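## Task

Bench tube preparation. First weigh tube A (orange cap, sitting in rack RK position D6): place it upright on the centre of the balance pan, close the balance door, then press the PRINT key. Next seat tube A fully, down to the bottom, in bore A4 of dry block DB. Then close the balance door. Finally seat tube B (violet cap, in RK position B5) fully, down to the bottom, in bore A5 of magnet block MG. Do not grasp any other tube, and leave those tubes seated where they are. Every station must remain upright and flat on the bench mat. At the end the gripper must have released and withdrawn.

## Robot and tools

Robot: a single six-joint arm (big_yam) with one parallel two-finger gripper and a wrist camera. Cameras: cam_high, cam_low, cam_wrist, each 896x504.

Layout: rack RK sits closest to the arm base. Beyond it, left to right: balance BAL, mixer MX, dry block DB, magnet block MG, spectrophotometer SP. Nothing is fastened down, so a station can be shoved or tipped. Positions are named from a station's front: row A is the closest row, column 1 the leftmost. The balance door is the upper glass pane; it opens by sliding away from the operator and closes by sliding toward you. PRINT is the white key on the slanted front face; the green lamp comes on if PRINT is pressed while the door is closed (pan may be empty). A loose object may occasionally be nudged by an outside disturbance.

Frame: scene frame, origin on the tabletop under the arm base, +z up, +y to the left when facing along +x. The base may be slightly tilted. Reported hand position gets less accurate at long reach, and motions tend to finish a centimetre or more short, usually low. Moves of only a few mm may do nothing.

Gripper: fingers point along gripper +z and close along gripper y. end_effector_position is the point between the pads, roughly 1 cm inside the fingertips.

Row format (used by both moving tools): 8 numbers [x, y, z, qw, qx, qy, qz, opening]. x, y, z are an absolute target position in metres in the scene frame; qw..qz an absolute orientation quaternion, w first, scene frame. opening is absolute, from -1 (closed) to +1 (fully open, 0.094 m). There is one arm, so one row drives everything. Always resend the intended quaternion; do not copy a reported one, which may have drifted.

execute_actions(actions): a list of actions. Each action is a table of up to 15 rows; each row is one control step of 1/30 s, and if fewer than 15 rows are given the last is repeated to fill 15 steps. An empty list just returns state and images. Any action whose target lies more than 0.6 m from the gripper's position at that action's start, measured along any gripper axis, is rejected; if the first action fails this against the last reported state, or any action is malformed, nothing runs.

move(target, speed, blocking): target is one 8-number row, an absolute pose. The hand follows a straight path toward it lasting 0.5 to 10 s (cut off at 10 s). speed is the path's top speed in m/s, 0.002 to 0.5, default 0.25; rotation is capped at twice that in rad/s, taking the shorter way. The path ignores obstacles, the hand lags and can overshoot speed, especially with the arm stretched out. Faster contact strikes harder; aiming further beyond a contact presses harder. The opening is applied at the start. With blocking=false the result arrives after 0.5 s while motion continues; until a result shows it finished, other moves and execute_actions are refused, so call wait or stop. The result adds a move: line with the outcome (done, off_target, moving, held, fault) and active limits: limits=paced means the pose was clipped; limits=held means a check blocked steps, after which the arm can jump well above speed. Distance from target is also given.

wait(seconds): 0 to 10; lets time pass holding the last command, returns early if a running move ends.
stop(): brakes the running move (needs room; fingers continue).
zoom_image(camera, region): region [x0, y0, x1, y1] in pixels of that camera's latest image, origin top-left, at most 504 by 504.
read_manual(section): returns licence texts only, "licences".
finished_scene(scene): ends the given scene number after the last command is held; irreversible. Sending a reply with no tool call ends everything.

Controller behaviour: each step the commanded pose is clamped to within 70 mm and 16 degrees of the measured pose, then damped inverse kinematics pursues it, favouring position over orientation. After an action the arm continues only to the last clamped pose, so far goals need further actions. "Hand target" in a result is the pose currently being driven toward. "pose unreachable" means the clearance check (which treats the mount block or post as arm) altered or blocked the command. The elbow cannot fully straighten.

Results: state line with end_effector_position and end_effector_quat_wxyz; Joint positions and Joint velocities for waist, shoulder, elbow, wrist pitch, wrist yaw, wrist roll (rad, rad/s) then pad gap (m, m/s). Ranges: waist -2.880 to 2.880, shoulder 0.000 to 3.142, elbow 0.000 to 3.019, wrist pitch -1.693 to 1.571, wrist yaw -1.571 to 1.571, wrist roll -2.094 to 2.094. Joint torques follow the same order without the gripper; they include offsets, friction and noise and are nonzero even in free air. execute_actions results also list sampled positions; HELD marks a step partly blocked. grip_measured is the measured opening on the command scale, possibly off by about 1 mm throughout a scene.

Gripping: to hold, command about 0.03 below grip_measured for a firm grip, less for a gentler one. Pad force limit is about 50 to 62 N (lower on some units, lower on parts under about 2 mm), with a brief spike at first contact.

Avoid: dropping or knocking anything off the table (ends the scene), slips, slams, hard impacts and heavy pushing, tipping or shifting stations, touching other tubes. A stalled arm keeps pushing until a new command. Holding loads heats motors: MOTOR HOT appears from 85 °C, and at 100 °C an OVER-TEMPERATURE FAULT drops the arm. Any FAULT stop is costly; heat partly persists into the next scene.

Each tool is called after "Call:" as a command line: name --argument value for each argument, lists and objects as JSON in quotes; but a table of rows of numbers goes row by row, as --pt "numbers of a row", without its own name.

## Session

Call:
execute_actions --actions '[]'

Scene clock: 0.00 s.
end_effector_position=(+0.4950, +0.1436, +0.1540) grip_measured=+1.000 end_effector_quat_wxyz=(+0.486, +0.219, +0.792, +0.297)
Joint positions: [ 0.28   2.634  0.836  1.548 -0.     0.775  0.094]
Joint velocities: [-0.005 -0.005 -0.007 -0.002  0.095  0.007  0.   ]
Joint torques (N m, as the arm reports them, + toward a larger angle): no reading
Motor temperatures (°C, as the motors report them): [25 26 23 25 24 24]
Hand target: +0.492, +0.143, +0.152; +0.484, +0.219, +0.794, +0.296

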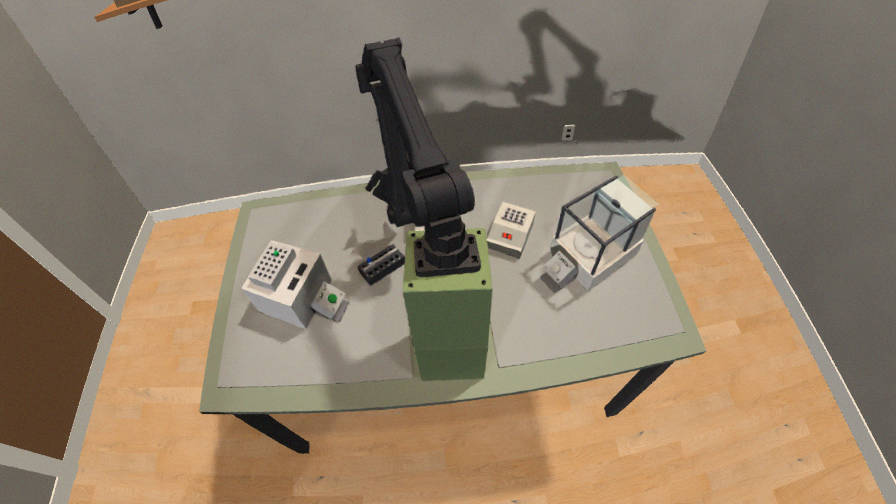

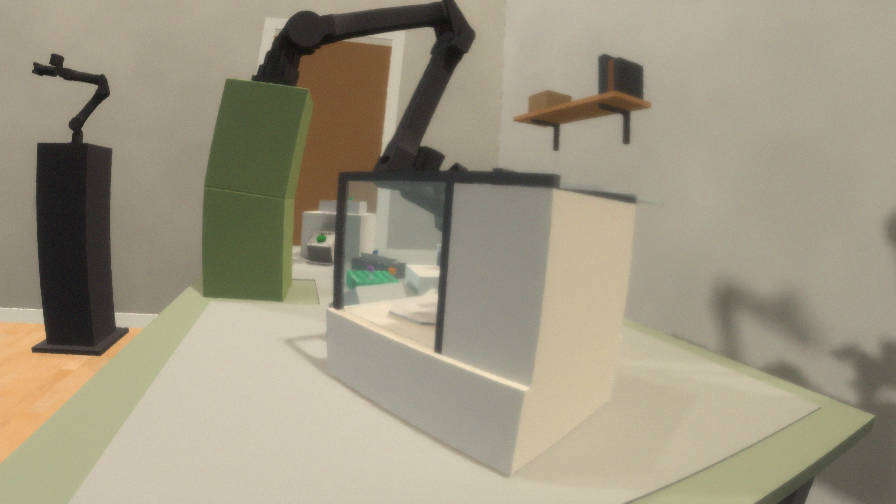

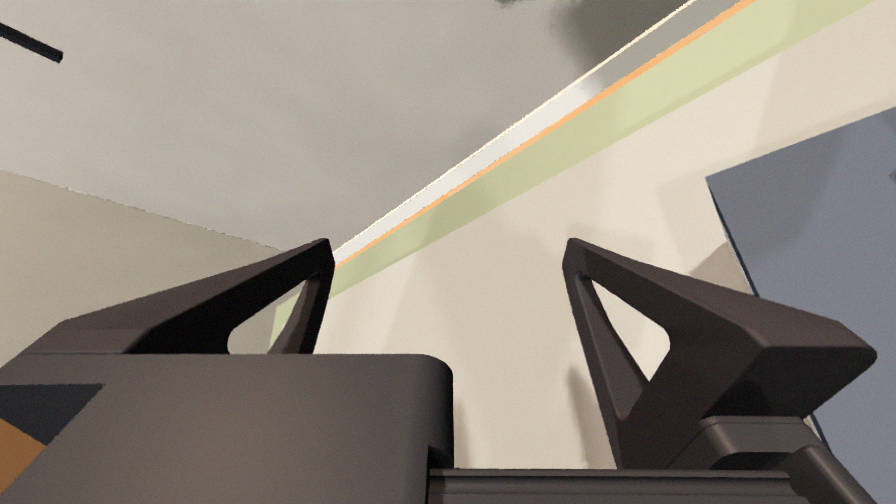

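Call:
move --target '[0.42,0.12,0.33,0.2,0,0.98,0,0]' --speed 0.25

Call:
move --target '[0.22,-0.08,0.22,0,-0.7071,0.7071,0,-0.5]' --speed 0.3

Scene clock: 7.90 s.
end_effector_position=(+0.4063, +0.1131, +0.3195) grip_measured=+0.002 end_effector_quat_wxyz=(+0.186, +0.011, +0.983, +0.001)
Joint positions: [ 0.348  1.594  0.633 -0.147  0.167  0.316  0.047]
Joint velocities: [ 0.005 -0.005 -0.012 -0.012  0.066 -0.066  0.001]
Joint torques (N m, as the arm reports them, + toward a larger angle): [  0.44 -11.23   8.06   0.54   0.21  -0.19]
Motor temperatures (°C, as the motors report them): [25 26 23 25 24 24]
Hand target: +0.419, +0.121, +0.330; +0.199, +0.000, +0.980, +0.003
Off the commanded pose: 0.019 m, 2 deg.
move: off_target

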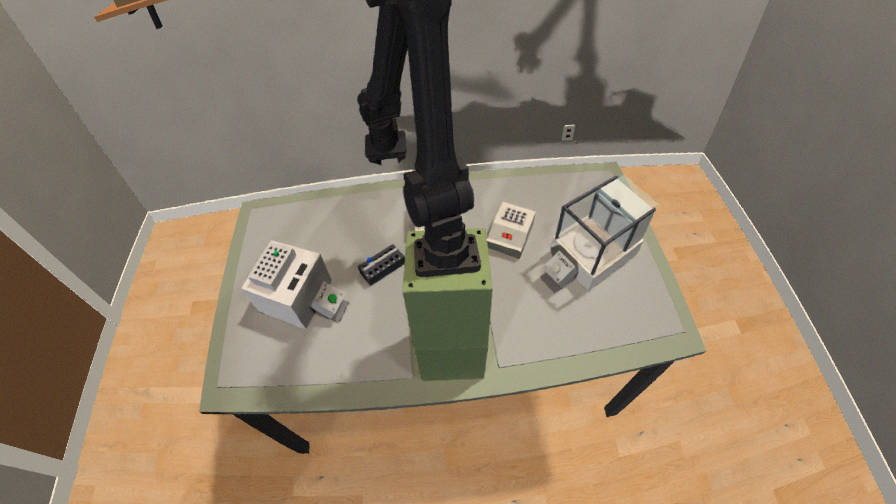

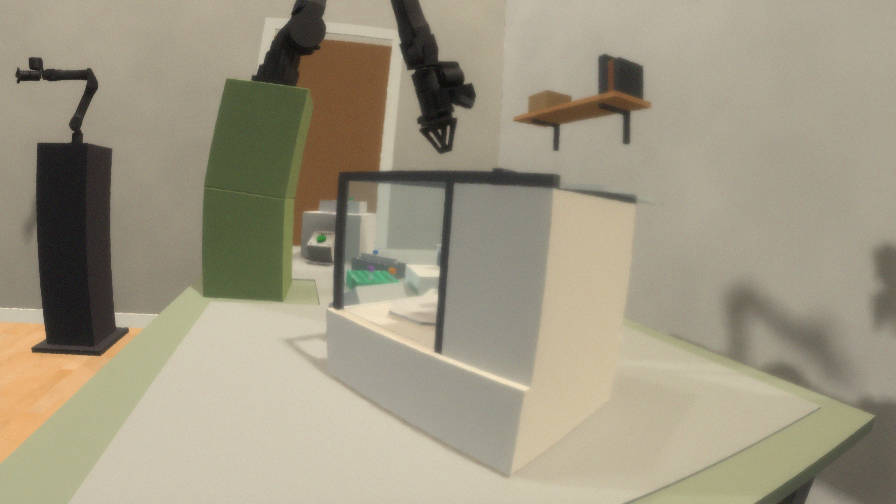

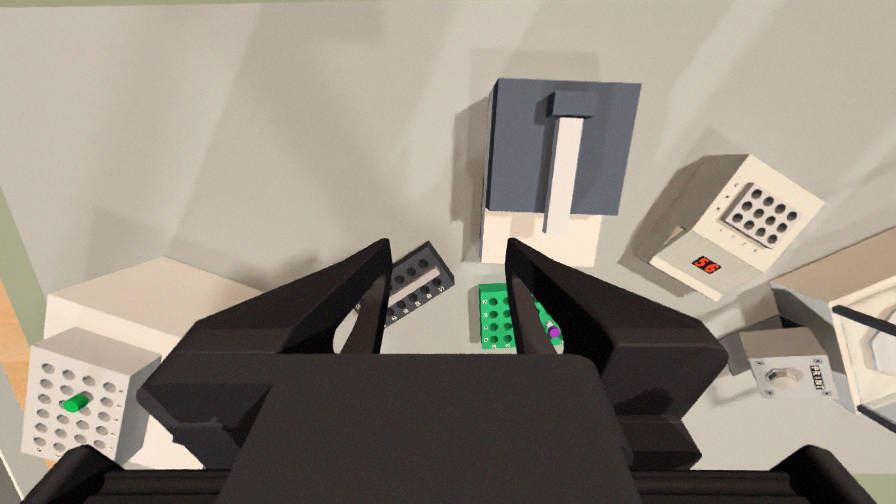

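Scene clock: 11.27 s.
end_effector_position=(+0.2285, -0.0829, +0.2226) grip_measured=-0.498 end_effector_quat_wxyz=(-0.003, +0.704, -0.711, +0.011)
Joint positions: [-0.332  1.802  0.369 -0.003 -0.025 -1.904  0.024]
Joint velocities: [-0.015 -0.005 -0.007 -0.007 -0.022 -0.037 -0.   ]
Joint torques (N m, as the arm reports them, + toward a larger angle): [-1.5  -6.54  0.07  0.45 -0.13 -0.16]
Motor temperatures (°C, as the motors report them): [25 26 23 25 24 24]
Hand target: +0.220, -0.082, +0.218; +0.001, +0.707, -0.707, +0.003
Off the commanded pose: 0.009 m, 1 deg.
move: done

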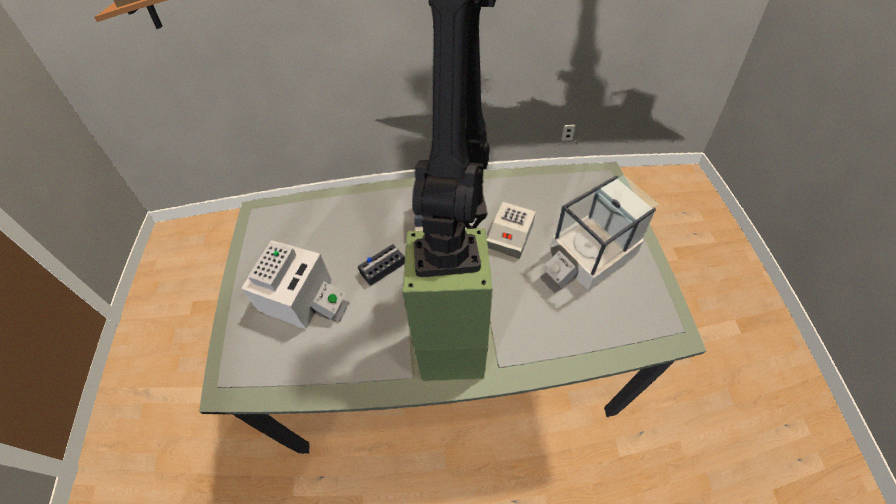

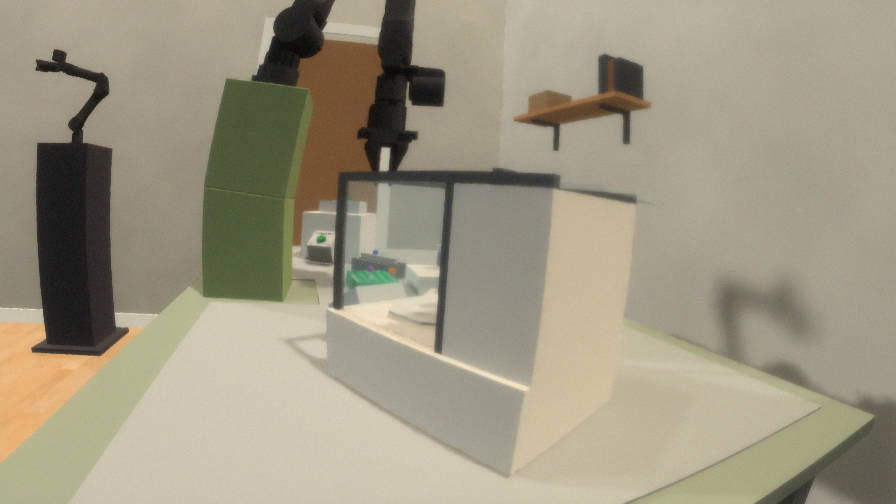

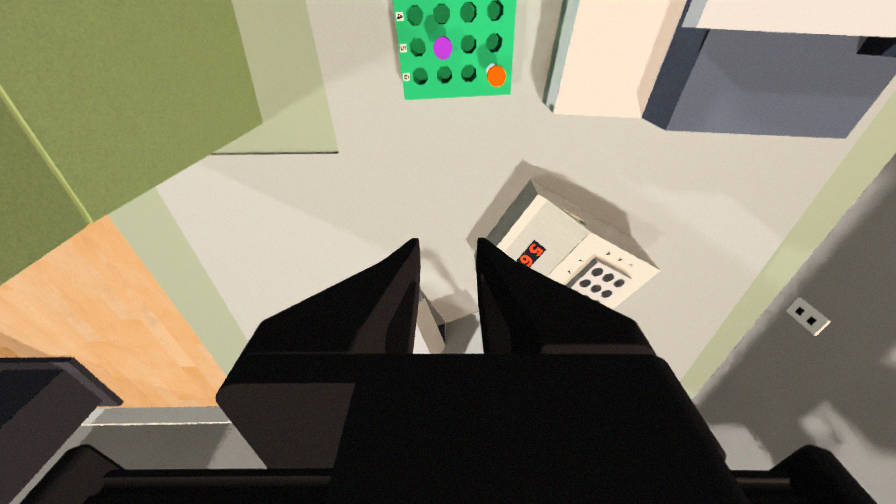

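Call:
move --target '[0.255,-0.046,0.085,0,-0.7071,0.7071,0,-0.55]' --speed 0.15

Call:
zoom_image --camera "cam_wrist" --region '[348,110,548,290]'

Scene clock: 22.57 s.
end_effector_position=(+0.2588, -0.0473, +0.0898) grip_measured=-0.548 end_effector_quat_wxyz=(-0.004, +0.711, -0.703, +0.000)
Joint positions: [-0.166  2.349  0.594  0.305 -0.016 -1.76   0.021]
Joint velocities: [ 0.015 -0.005 -0.017 -0.012 -0.037  0.022 -0.001]
Joint torques (N m, as the arm reports them, + toward a larger angle): [-0.27 -9.37 -2.09  0.47  0.02  0.08]
Motor temperatures (°C, as the motors report them): [25 26 23 25 24 24]
Hand target: +0.256, -0.045, +0.085; -0.001, +0.707, -0.707, -0.001
Off the commanded pose: 0.006 m, 1 deg.
move: done

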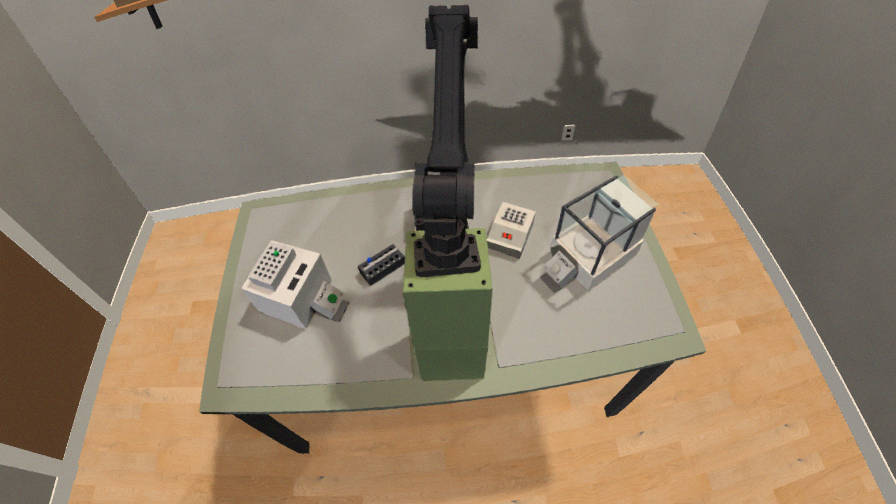

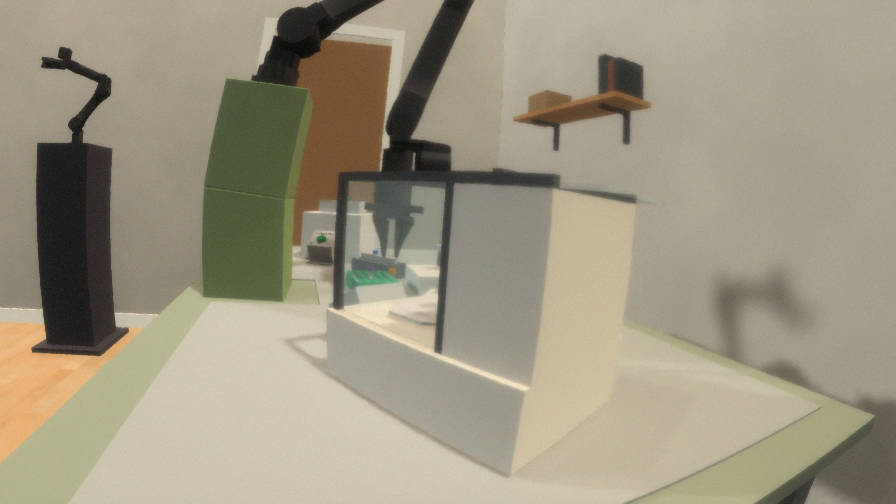

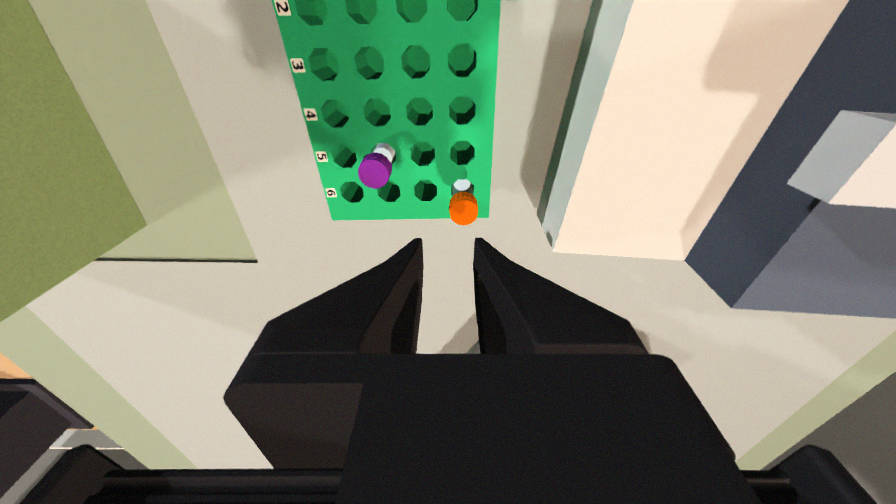

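Region (348, 110, 548, 290) of cam_wrist's 896x504 image, scaled by 2.520, with more detail than that image has; it fills the top 454 rows of this view, and the rest is white.

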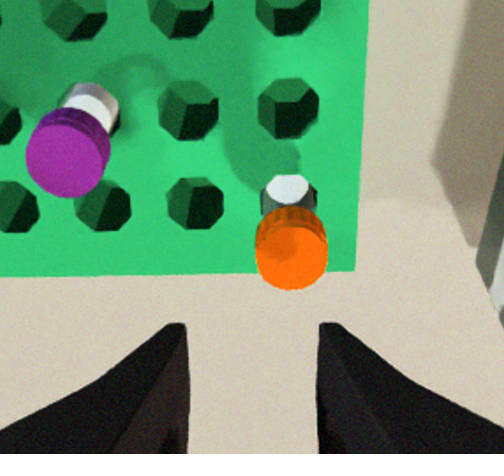

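Call:
move --target '[0.264,-0.0385,0.072,0,-0.7071,0.7071,0,-0.55]' --speed 0.04

Call:
zoom_image --camera "cam_wrist" --region '[348,110,548,290]'

Scene clock: 30.30 s.
end_effector_position=(+0.2698, -0.0414, +0.0796) grip_measured=-0.548 end_effector_quat_wxyz=(-0.005, +0.710, -0.704, +0.004)
Joint positions: [-0.137  2.376  0.63   0.305 -0.01  -1.728  0.021]
Joint velocities: [-0.024 -0.005 -0.022  0.007 -0.066  0.022 -0.   ]
Joint torques (N m, as the arm reports them, + toward a larger angle): [-0.3  -8.96 -1.92  0.39  0.02  0.14]
Motor temperatures (°C, as the motors report them): [25 26 23 25 24 24]
Hand target: +0.264, -0.039, +0.072; +0.000, +0.707, -0.707, -0.000
Off the commanded pose: 0.010 m, 1 deg.
move: done

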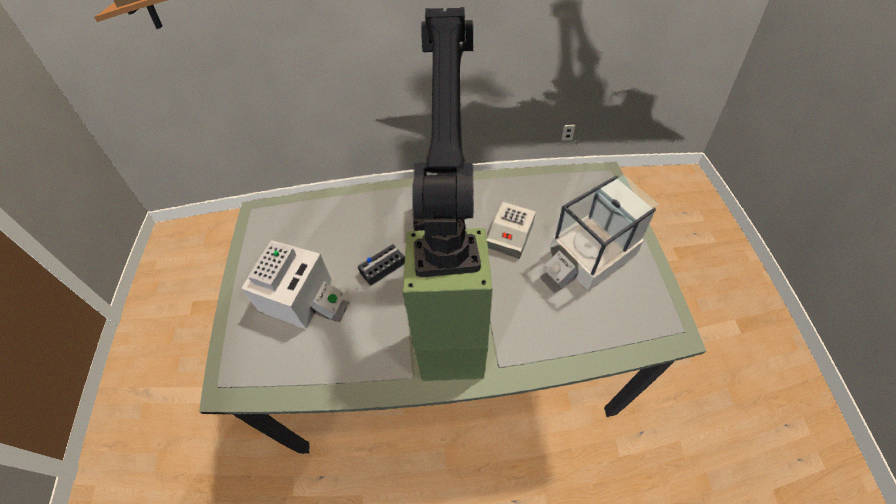

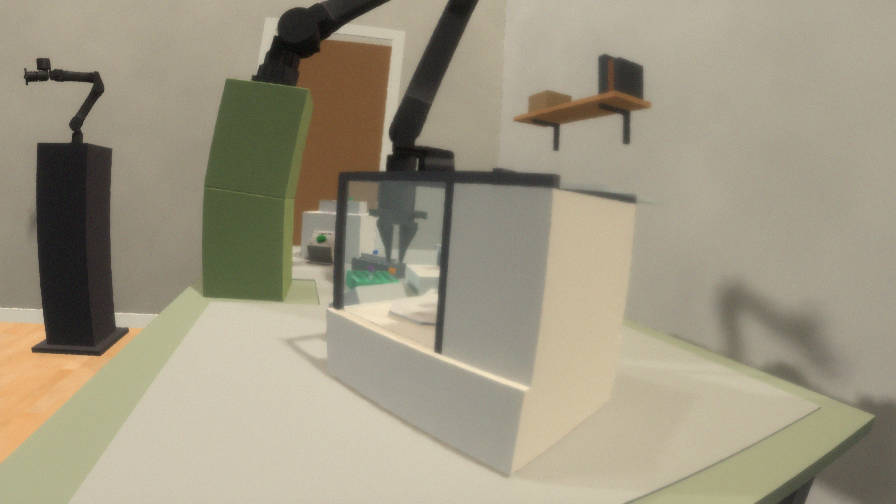

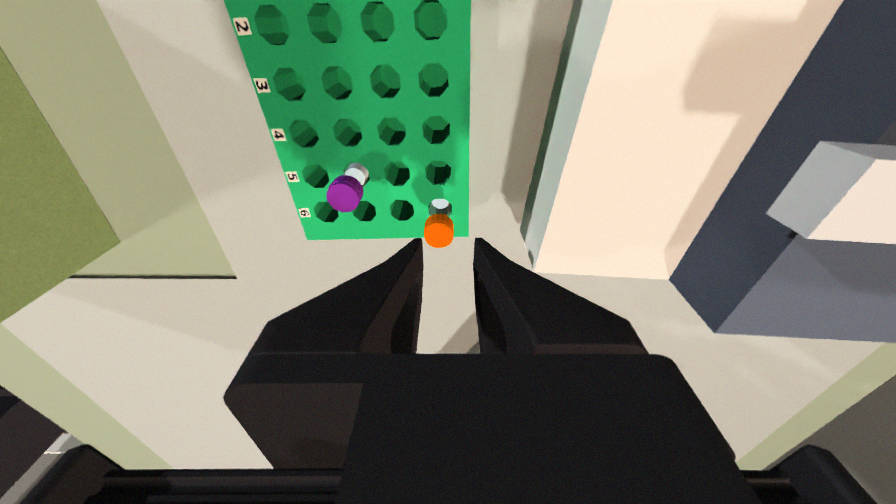

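Region (348, 110, 548, 290) of cam_wrist's 896x504 image, scaled by 2.520, with more detail than that image has; it fills the top 454 rows of this view, and the rest is white.

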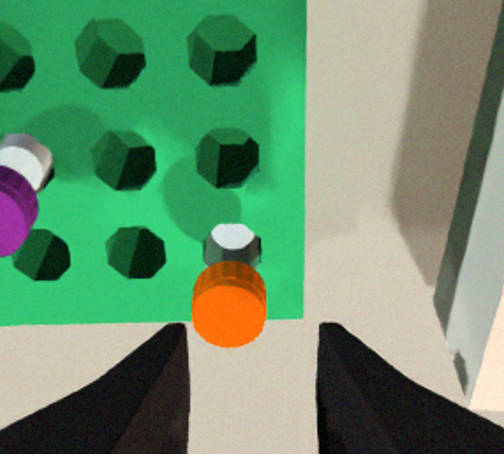

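Target x≈0.266. Ramp with x cmd 0.260.

Call:
execute_actions --actions '[[[0.262,-0.040,0.072,0,-0.7071,0.7071,0,-0.5],[0.260,-0.040,0.071,0,-0.7071,0.7071,0,-0.5],[0.260,-0.040,0.070,0,-0.7071,0.7071,0,-0.5],[0.260,-0.040,0.069,0,-0.7071,0.7071,0,-0.5],[0.260,-0.040,0.068,0,-0.7071,0.7071,0,-0.5],[0.260,-0.040,0.067,0,-0.7071,0.7071,0,-0.5],[0.260,-0.040,0.066,0,-0.7071,0.7071,0,-0.5],[0.260,-0.040,0.065,0,-0.7071,0.7071,0,-0.5],[0.260,-0.040,0.064,0,-0.7071,0.7071,0,-0.5],[0.260,-0.040,0.063,0,-0.7071,0.7071,0,-0.5],[0.260,-0.040,0.062,0,-0.7071,0.7071,0,-0.5],[0.260,-0.040,0.061,0,-0.7071,0.7071,0,-0.5],[0.260,-0.040,0.060,0,-0.7071,0.7071,0,-0.5],[0.260,-0.040,0.059,0,-0.7071,0.7071,0,-0.5],[0.260,-0.040,0.058,0,-0.7071,0.7071,0,-0.5]],[[0.260,-0.040,0.0565,0,-0.7071,0.7071,0,-0.5],[0.260,-0.040,0.055,0,-0.7071,0.7071,0,-0.5],[0.260,-0.040,0.0535,0,-0.7071,0.7071,0,-0.5],[0.260,-0.040,0.052,0,-0.7071,0.7071,0,-0.5],[0.260,-0.040,0.0505,0,-0.7071,0.7071,0,-0.5],[0.260,-0.040,0.049,0,-0.7071,0.7071,0,-0.5],[0.260,-0.040,0.048,0,-0.7071,0.7071,0,-0.5],[0.260,-0.040,0.047,0,-0.7071,0.7071,0,-0.5]]]'

Call:
zoom_image --camera "cam_wrist" --region '[348,110,548,290]'

Scene clock: 45.90 s.
end_effector_position=(+0.2660, -0.0410, +0.0543) grip_measured=-0.502 end_effector_quat_wxyz=(-0.004, +0.709, -0.705, +0.003)
Joint positions: [-0.137  2.464  0.671  0.349 -0.01  -1.726  0.023]
Joint velocities: [-0.015  0.015  0.002  0.022  0.022 -0.066  0.   ]
Joint torques (N m, as the arm reports them, + toward a larger angle): [-0.56 -8.76 -2.29  0.53 -0.01  0.04]
Motor temperatures (°C, as the motors report them): [25 26 23 25 24 24]
Hand target: +0.260, -0.040, +0.047; +0.000, +0.707, -0.707, -0.000
Off the commanded pose: 0.010 m, 1 deg.
Step readings (end_effector_position; steps 1 to 15: 1st action; 16 to 30: 2nd action):
0: (+0.2698, -0.0414, +0.0796)
1: (+0.2700, -0.0414, +0.0796)
2: (+0.2704, -0.0415, +0.0795)
4: (+0.2709, -0.0415, +0.0788)
8: (+0.2674, -0.0410, +0.0758)
15: (+0.2653, -0.0408, +0.0676)
16: (+0.2657, -0.0408, +0.0666)
17: (+0.2661, -0.0409, +0.0655)
19: (+0.2669, -0.0410, +0.0631)
23: (+0.2676, -0.0412, +0.0574)
30: end_effector_position above

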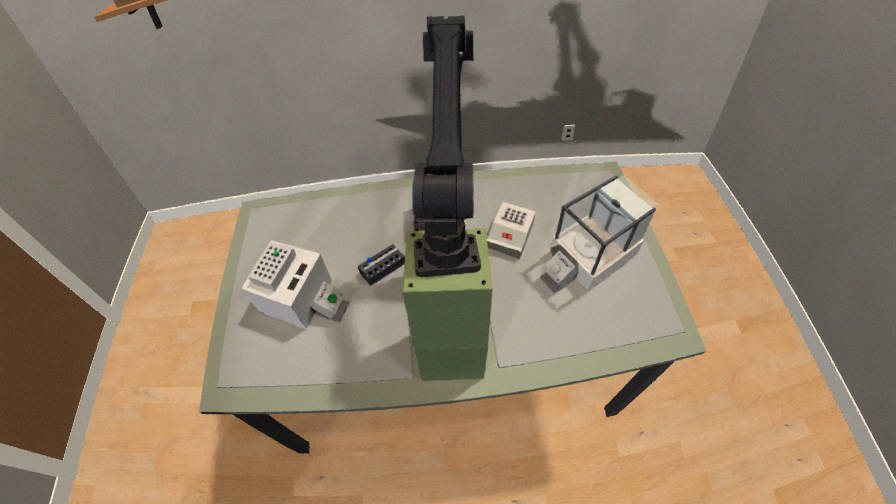

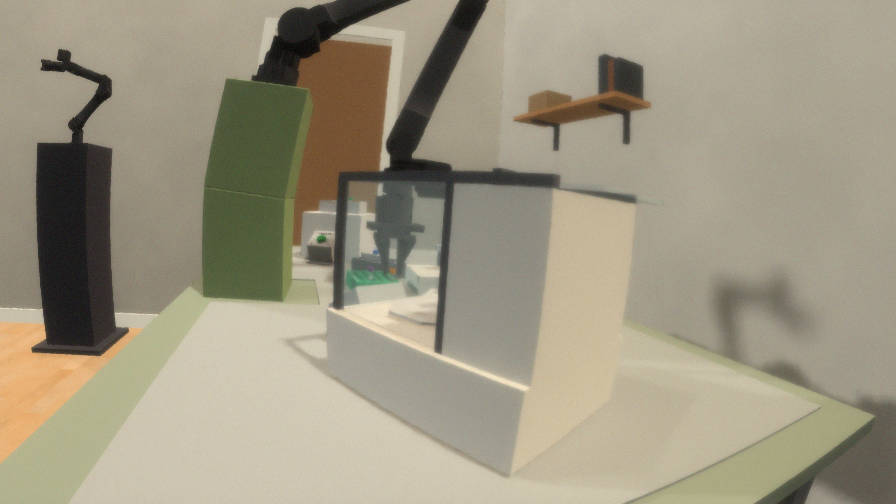

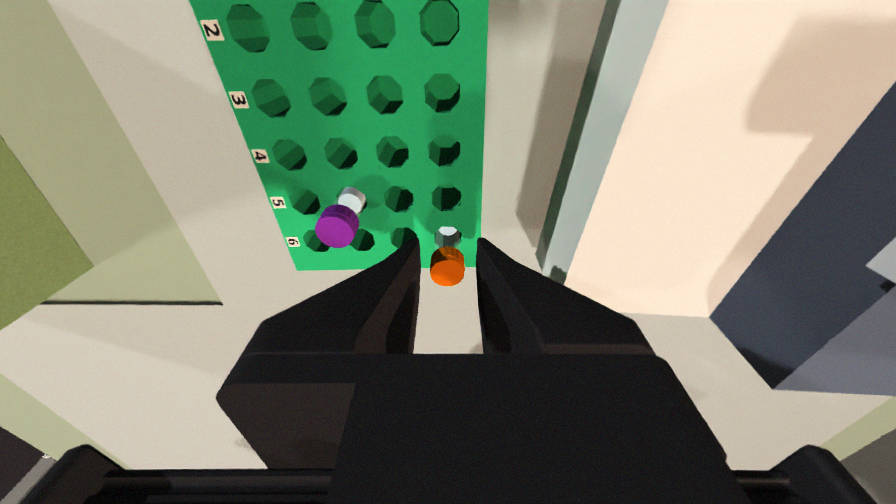

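Region (348, 110, 548, 290) of cam_wrist's 896x504 image, scaled by 2.520, with more detail than that image has; it fills the top 454 rows of this view, and the rest is white.

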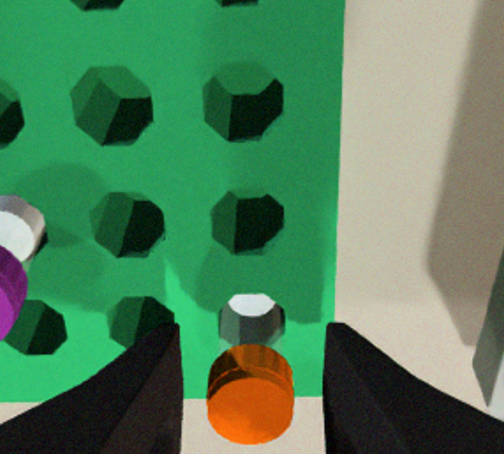

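Call:
move --target '[0.261,-0.041,0.050,0.0862,-0.7018,0.7018,0.0862,-0.5]' --speed 0.1

Call:
zoom_image --camera "cam_wrist" --region '[348,140,548,320]'

Scene clock: 59.57 s.
end_effector_position=(+0.2676, -0.0419, +0.0553) grip_measured=-0.502 end_effector_quat_wxyz=(-0.089, +0.699, -0.705, -0.076)
Joint positions: [-0.273  2.464  0.708  0.251 -0.253 -1.853  0.023]
Joint velocities: [ 0.005  0.005 -0.017 -0.007  0.037  0.037 -0.   ]
Joint torques (N m, as the arm reports them, + toward a larger angle): [ -1.43 -10.26  -2.15  -0.49  -0.39  -0.2 ]
Motor temperatures (°C, as the motors report them): [25 26 23 25 24 24]
Hand target: +0.261, -0.042, +0.050; -0.086, +0.702, -0.702, -0.085
Off the commanded pose: 0.009 m, 1 deg.
move: done

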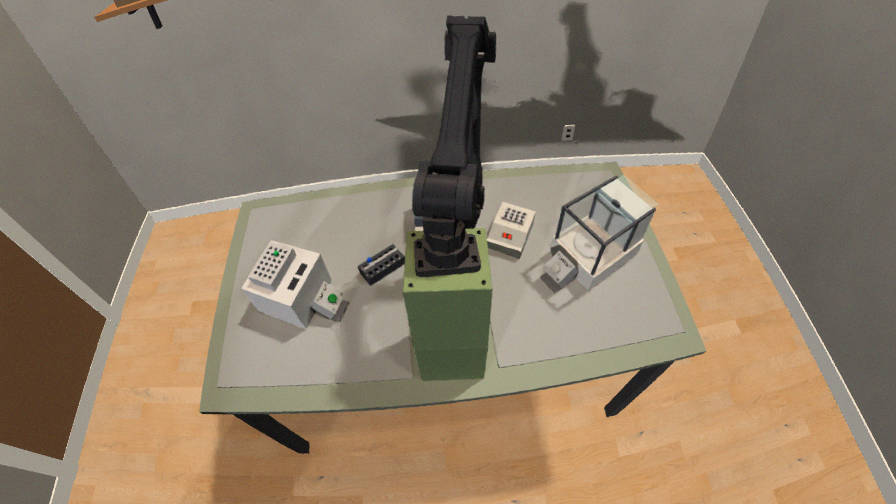

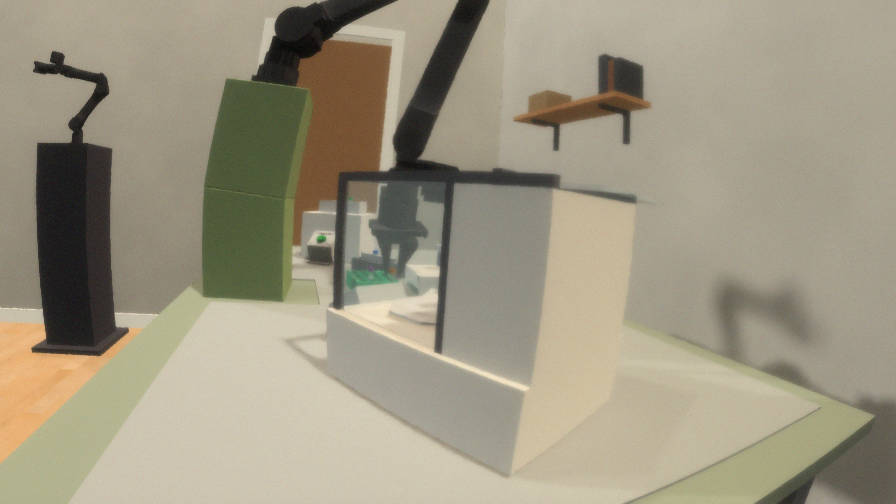

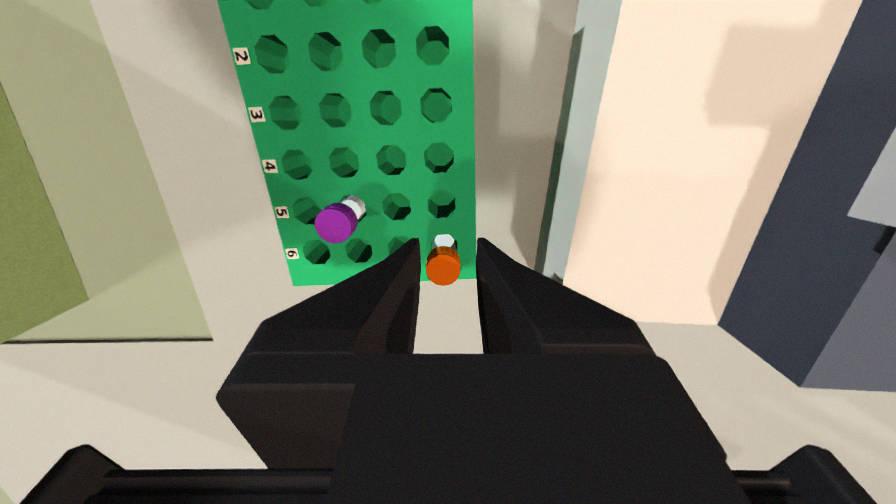

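Region (348, 140, 548, 320) of cam_wrist's 896x504 image, scaled by 2.520, with more detail than that image has; it fills the top 454 rows of this view, and the rest is white.

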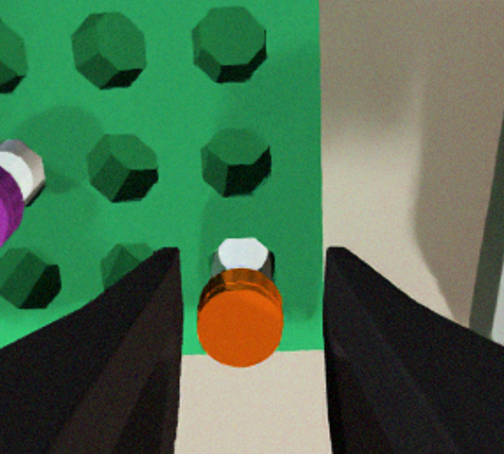

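Call:
execute_actions --actions '[[[0.261,-0.041,0.051,0.0862,-0.7018,0.7018,0.0862,-0.55],[0.261,-0.041,0.052,0.0862,-0.7018,0.7018,0.0862,-0.55],[0.261,-0.041,0.053,0.0862,-0.7018,0.7018,0.0862,-0.55]]]'

Scene clock: 63.30 s.
end_effector_position=(+0.2663, -0.0413, +0.0554) grip_measured=-0.548 end_effector_quat_wxyz=(-0.088, +0.700, -0.704, -0.079)
Joint positions: [-0.273  2.464  0.708  0.245 -0.254 -1.857  0.021]
Joint velocities: [-0.015 -0.015  0.012 -0.017  0.081  0.095 -0.   ]
Joint torques (N m, as the arm reports them, + toward a larger angle): [ -1.32 -10.81  -2.47  -0.46  -0.39  -0.18]
Motor temperatures (°C, as the motors report them): [25 26 23 25 24 24]
Hand target: +0.261, -0.041, +0.053; -0.086, +0.702, -0.702, -0.086
Off the commanded pose: 0.006 m, 1 deg.
Step readings (end_effector_position):
0: (+0.2675, -0.0419, +0.0553)
1: (+0.2675, -0.0418, +0.0553)
2: (+0.2672, -0.0416, +0.0553)
4: (+0.2666, -0.0414, +0.0554)
8: (+0.2663, -0.0413, +0.0554)
15: end_effector_position above

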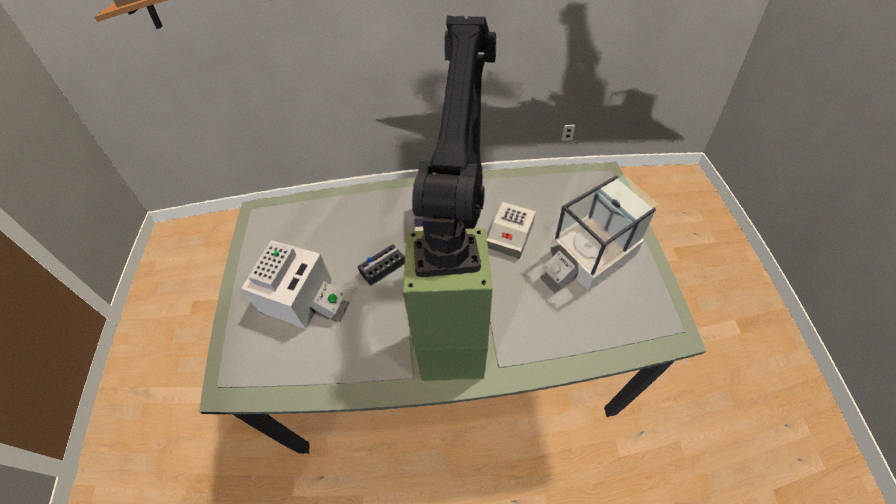

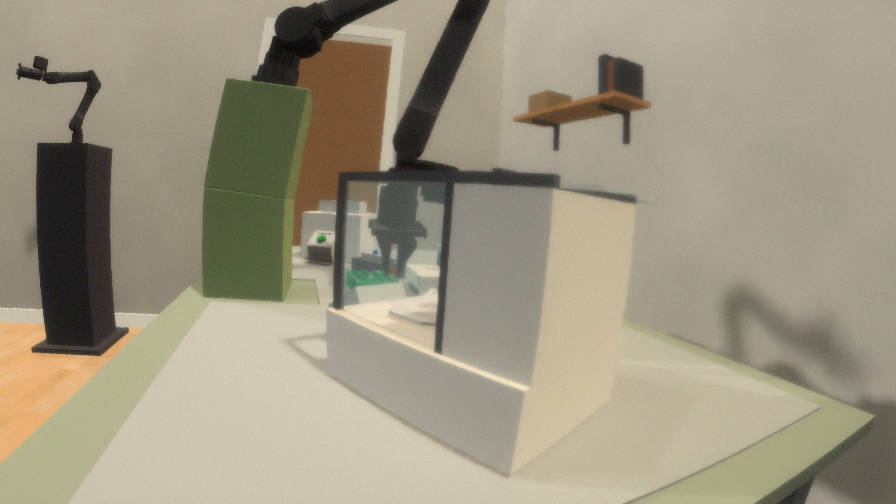

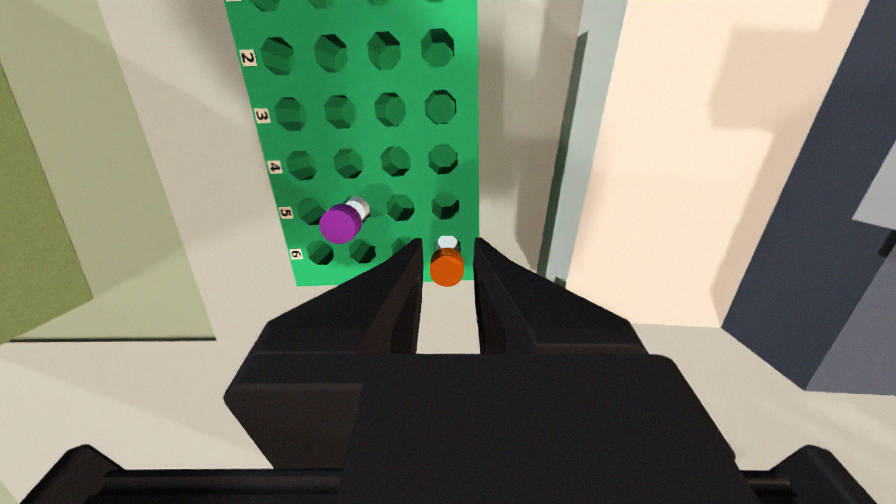

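Good. Close, then lift.

Call:
execute_actions --actions '[[[0.261,-0.041,0.053,0.0862,-0.7018,0.7018,0.0862,-0.6],[0.261,-0.041,0.053,0.0862,-0.7018,0.7018,0.0862,-0.64],[0.261,-0.041,0.053,0.0862,-0.7018,0.7018,0.0862,-0.68],[0.261,-0.041,0.053,0.0862,-0.7018,0.7018,0.0862,-0.71],[0.261,-0.041,0.053,0.0862,-0.7018,0.7018,0.0862,-0.73],[0.261,-0.041,0.053,0.0862,-0.7018,0.7018,0.0862,-0.75],[0.261,-0.041,0.053,0.0862,-0.7018,0.7018,0.0862,-0.77],[0.261,-0.041,0.053,0.0862,-0.7018,0.7018,0.0862,-0.79],[0.261,-0.041,0.053,0.0862,-0.7018,0.7018,0.0862,-0.8]]]'

Call:
move --target '[0.262,-0.041,0.11,0.0862,-0.7018,0.7018,0.0862,-0.8]' --speed 0.05

Scene clock: 70.80 s.
end_effector_position=(+0.2663, -0.0413, +0.0554) grip_measured=-0.781 end_effector_quat_wxyz=(-0.088, +0.700, -0.704, -0.079)
Joint positions: [-0.273  2.464  0.708  0.245 -0.254 -1.857  0.01 ]
Joint velocities: [-0.034 -0.005 -0.022 -0.007 -0.007 -0.007 -0.   ]
Joint torques (N m, as the arm reports them, + toward a larger angle): [ -1.31 -10.67  -2.48  -0.48  -0.38  -0.18]
Motor temperatures (°C, as the motors report them): [25 26 23 25 24 24]
Hand target: +0.261, -0.041, +0.053; -0.086, +0.702, -0.702, -0.086
Off the commanded pose: 0.006 m, 1 deg.
Step readings (end_effector_position):
0: (+0.2663, -0.0413, +0.0554)
1: (+0.2663, -0.0413, +0.0554)
2: (+0.2663, -0.0413, +0.0554)
4: (+0.2663, -0.0413, +0.0554)
8: (+0.2663, -0.0413, +0.0554)
15: end_effector_position above

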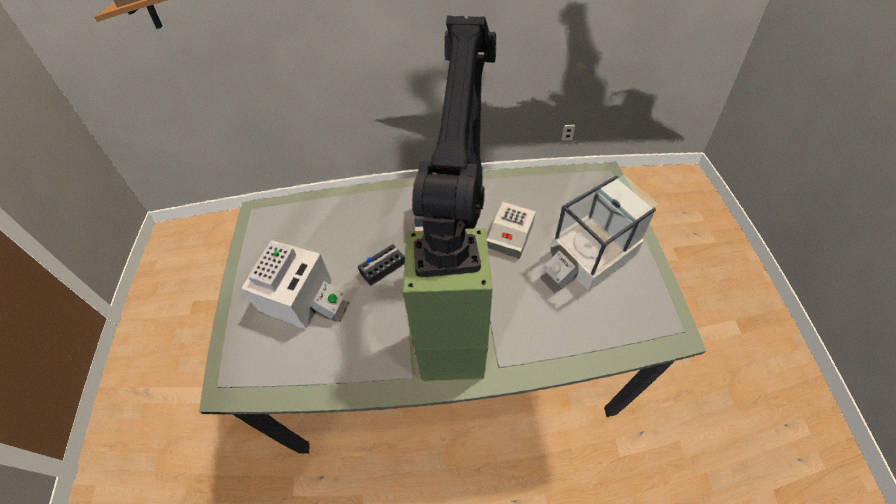

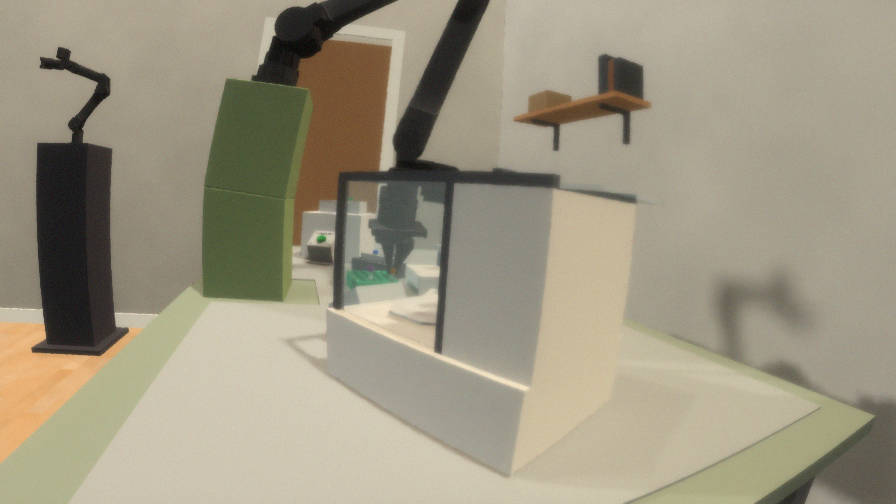

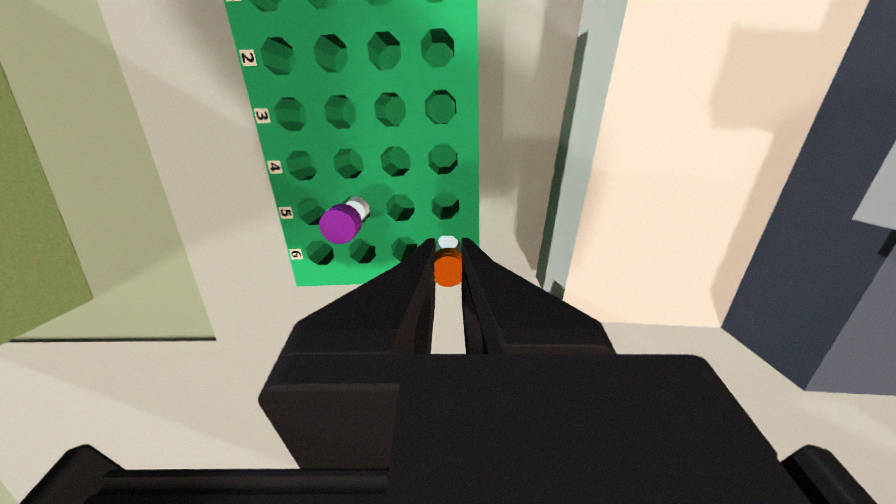

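Scene clock: 72.20 s.
end_effector_position=(+0.2662, -0.0401, +0.1044) grip_measured=-0.781 end_effector_quat_wxyz=(-0.086, +0.700, -0.704, -0.084)
Joint positions: [-0.273  2.297  0.626  0.15  -0.254 -1.858  0.01 ]
Joint velocities: [-0.005 -0.015 -0.007 -0.017 -0.007  0.007  0.   ]
Joint torques (N m, as the arm reports them, + toward a larger angle): [ -1.54 -12.28  -3.14  -0.42  -0.38  -0.18]
Motor temperatures (°C, as the motors report them): [25 26 23 25 24 24]
Hand target: +0.262, -0.041, +0.110; -0.086, +0.702, -0.702, -0.086
Off the commanded pose: 0.007 m, 0 deg.
move: done

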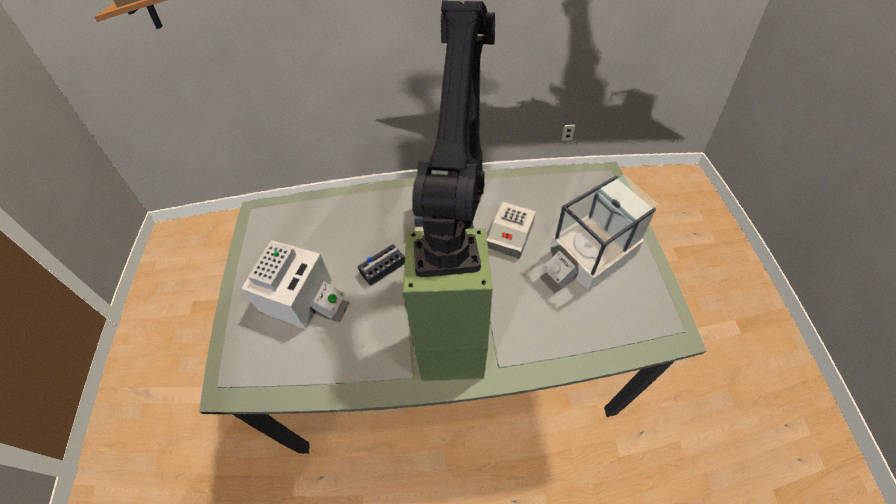

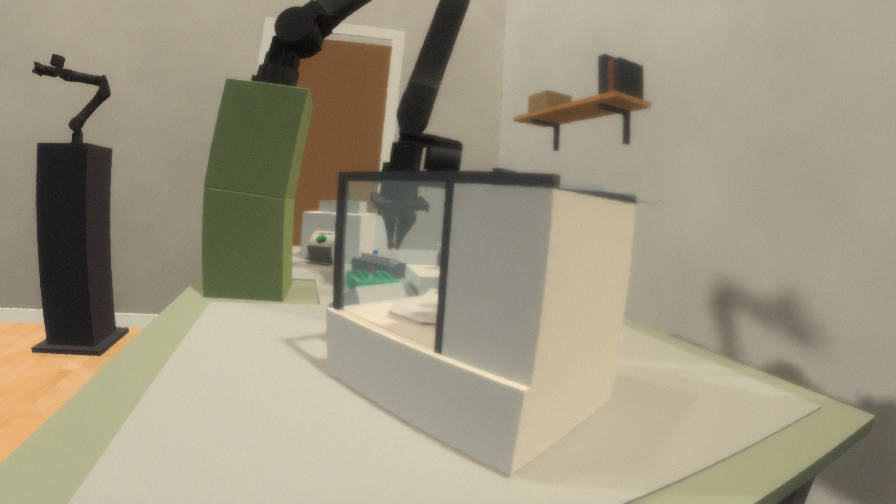

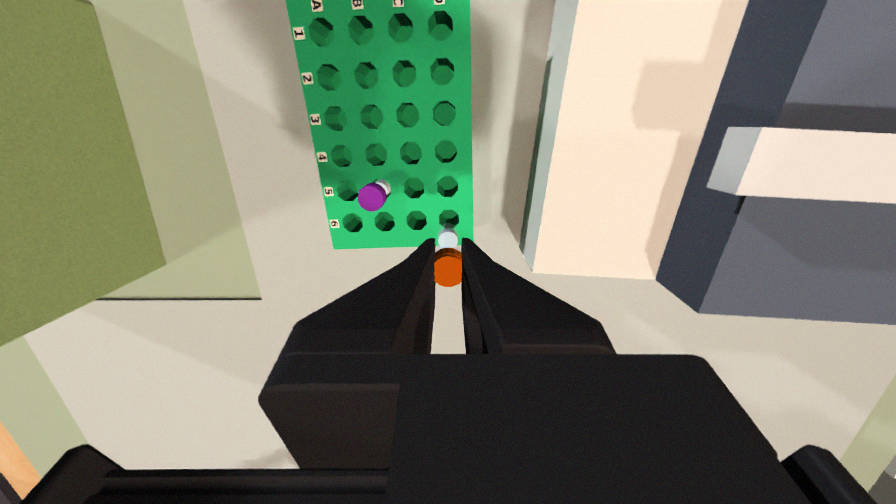

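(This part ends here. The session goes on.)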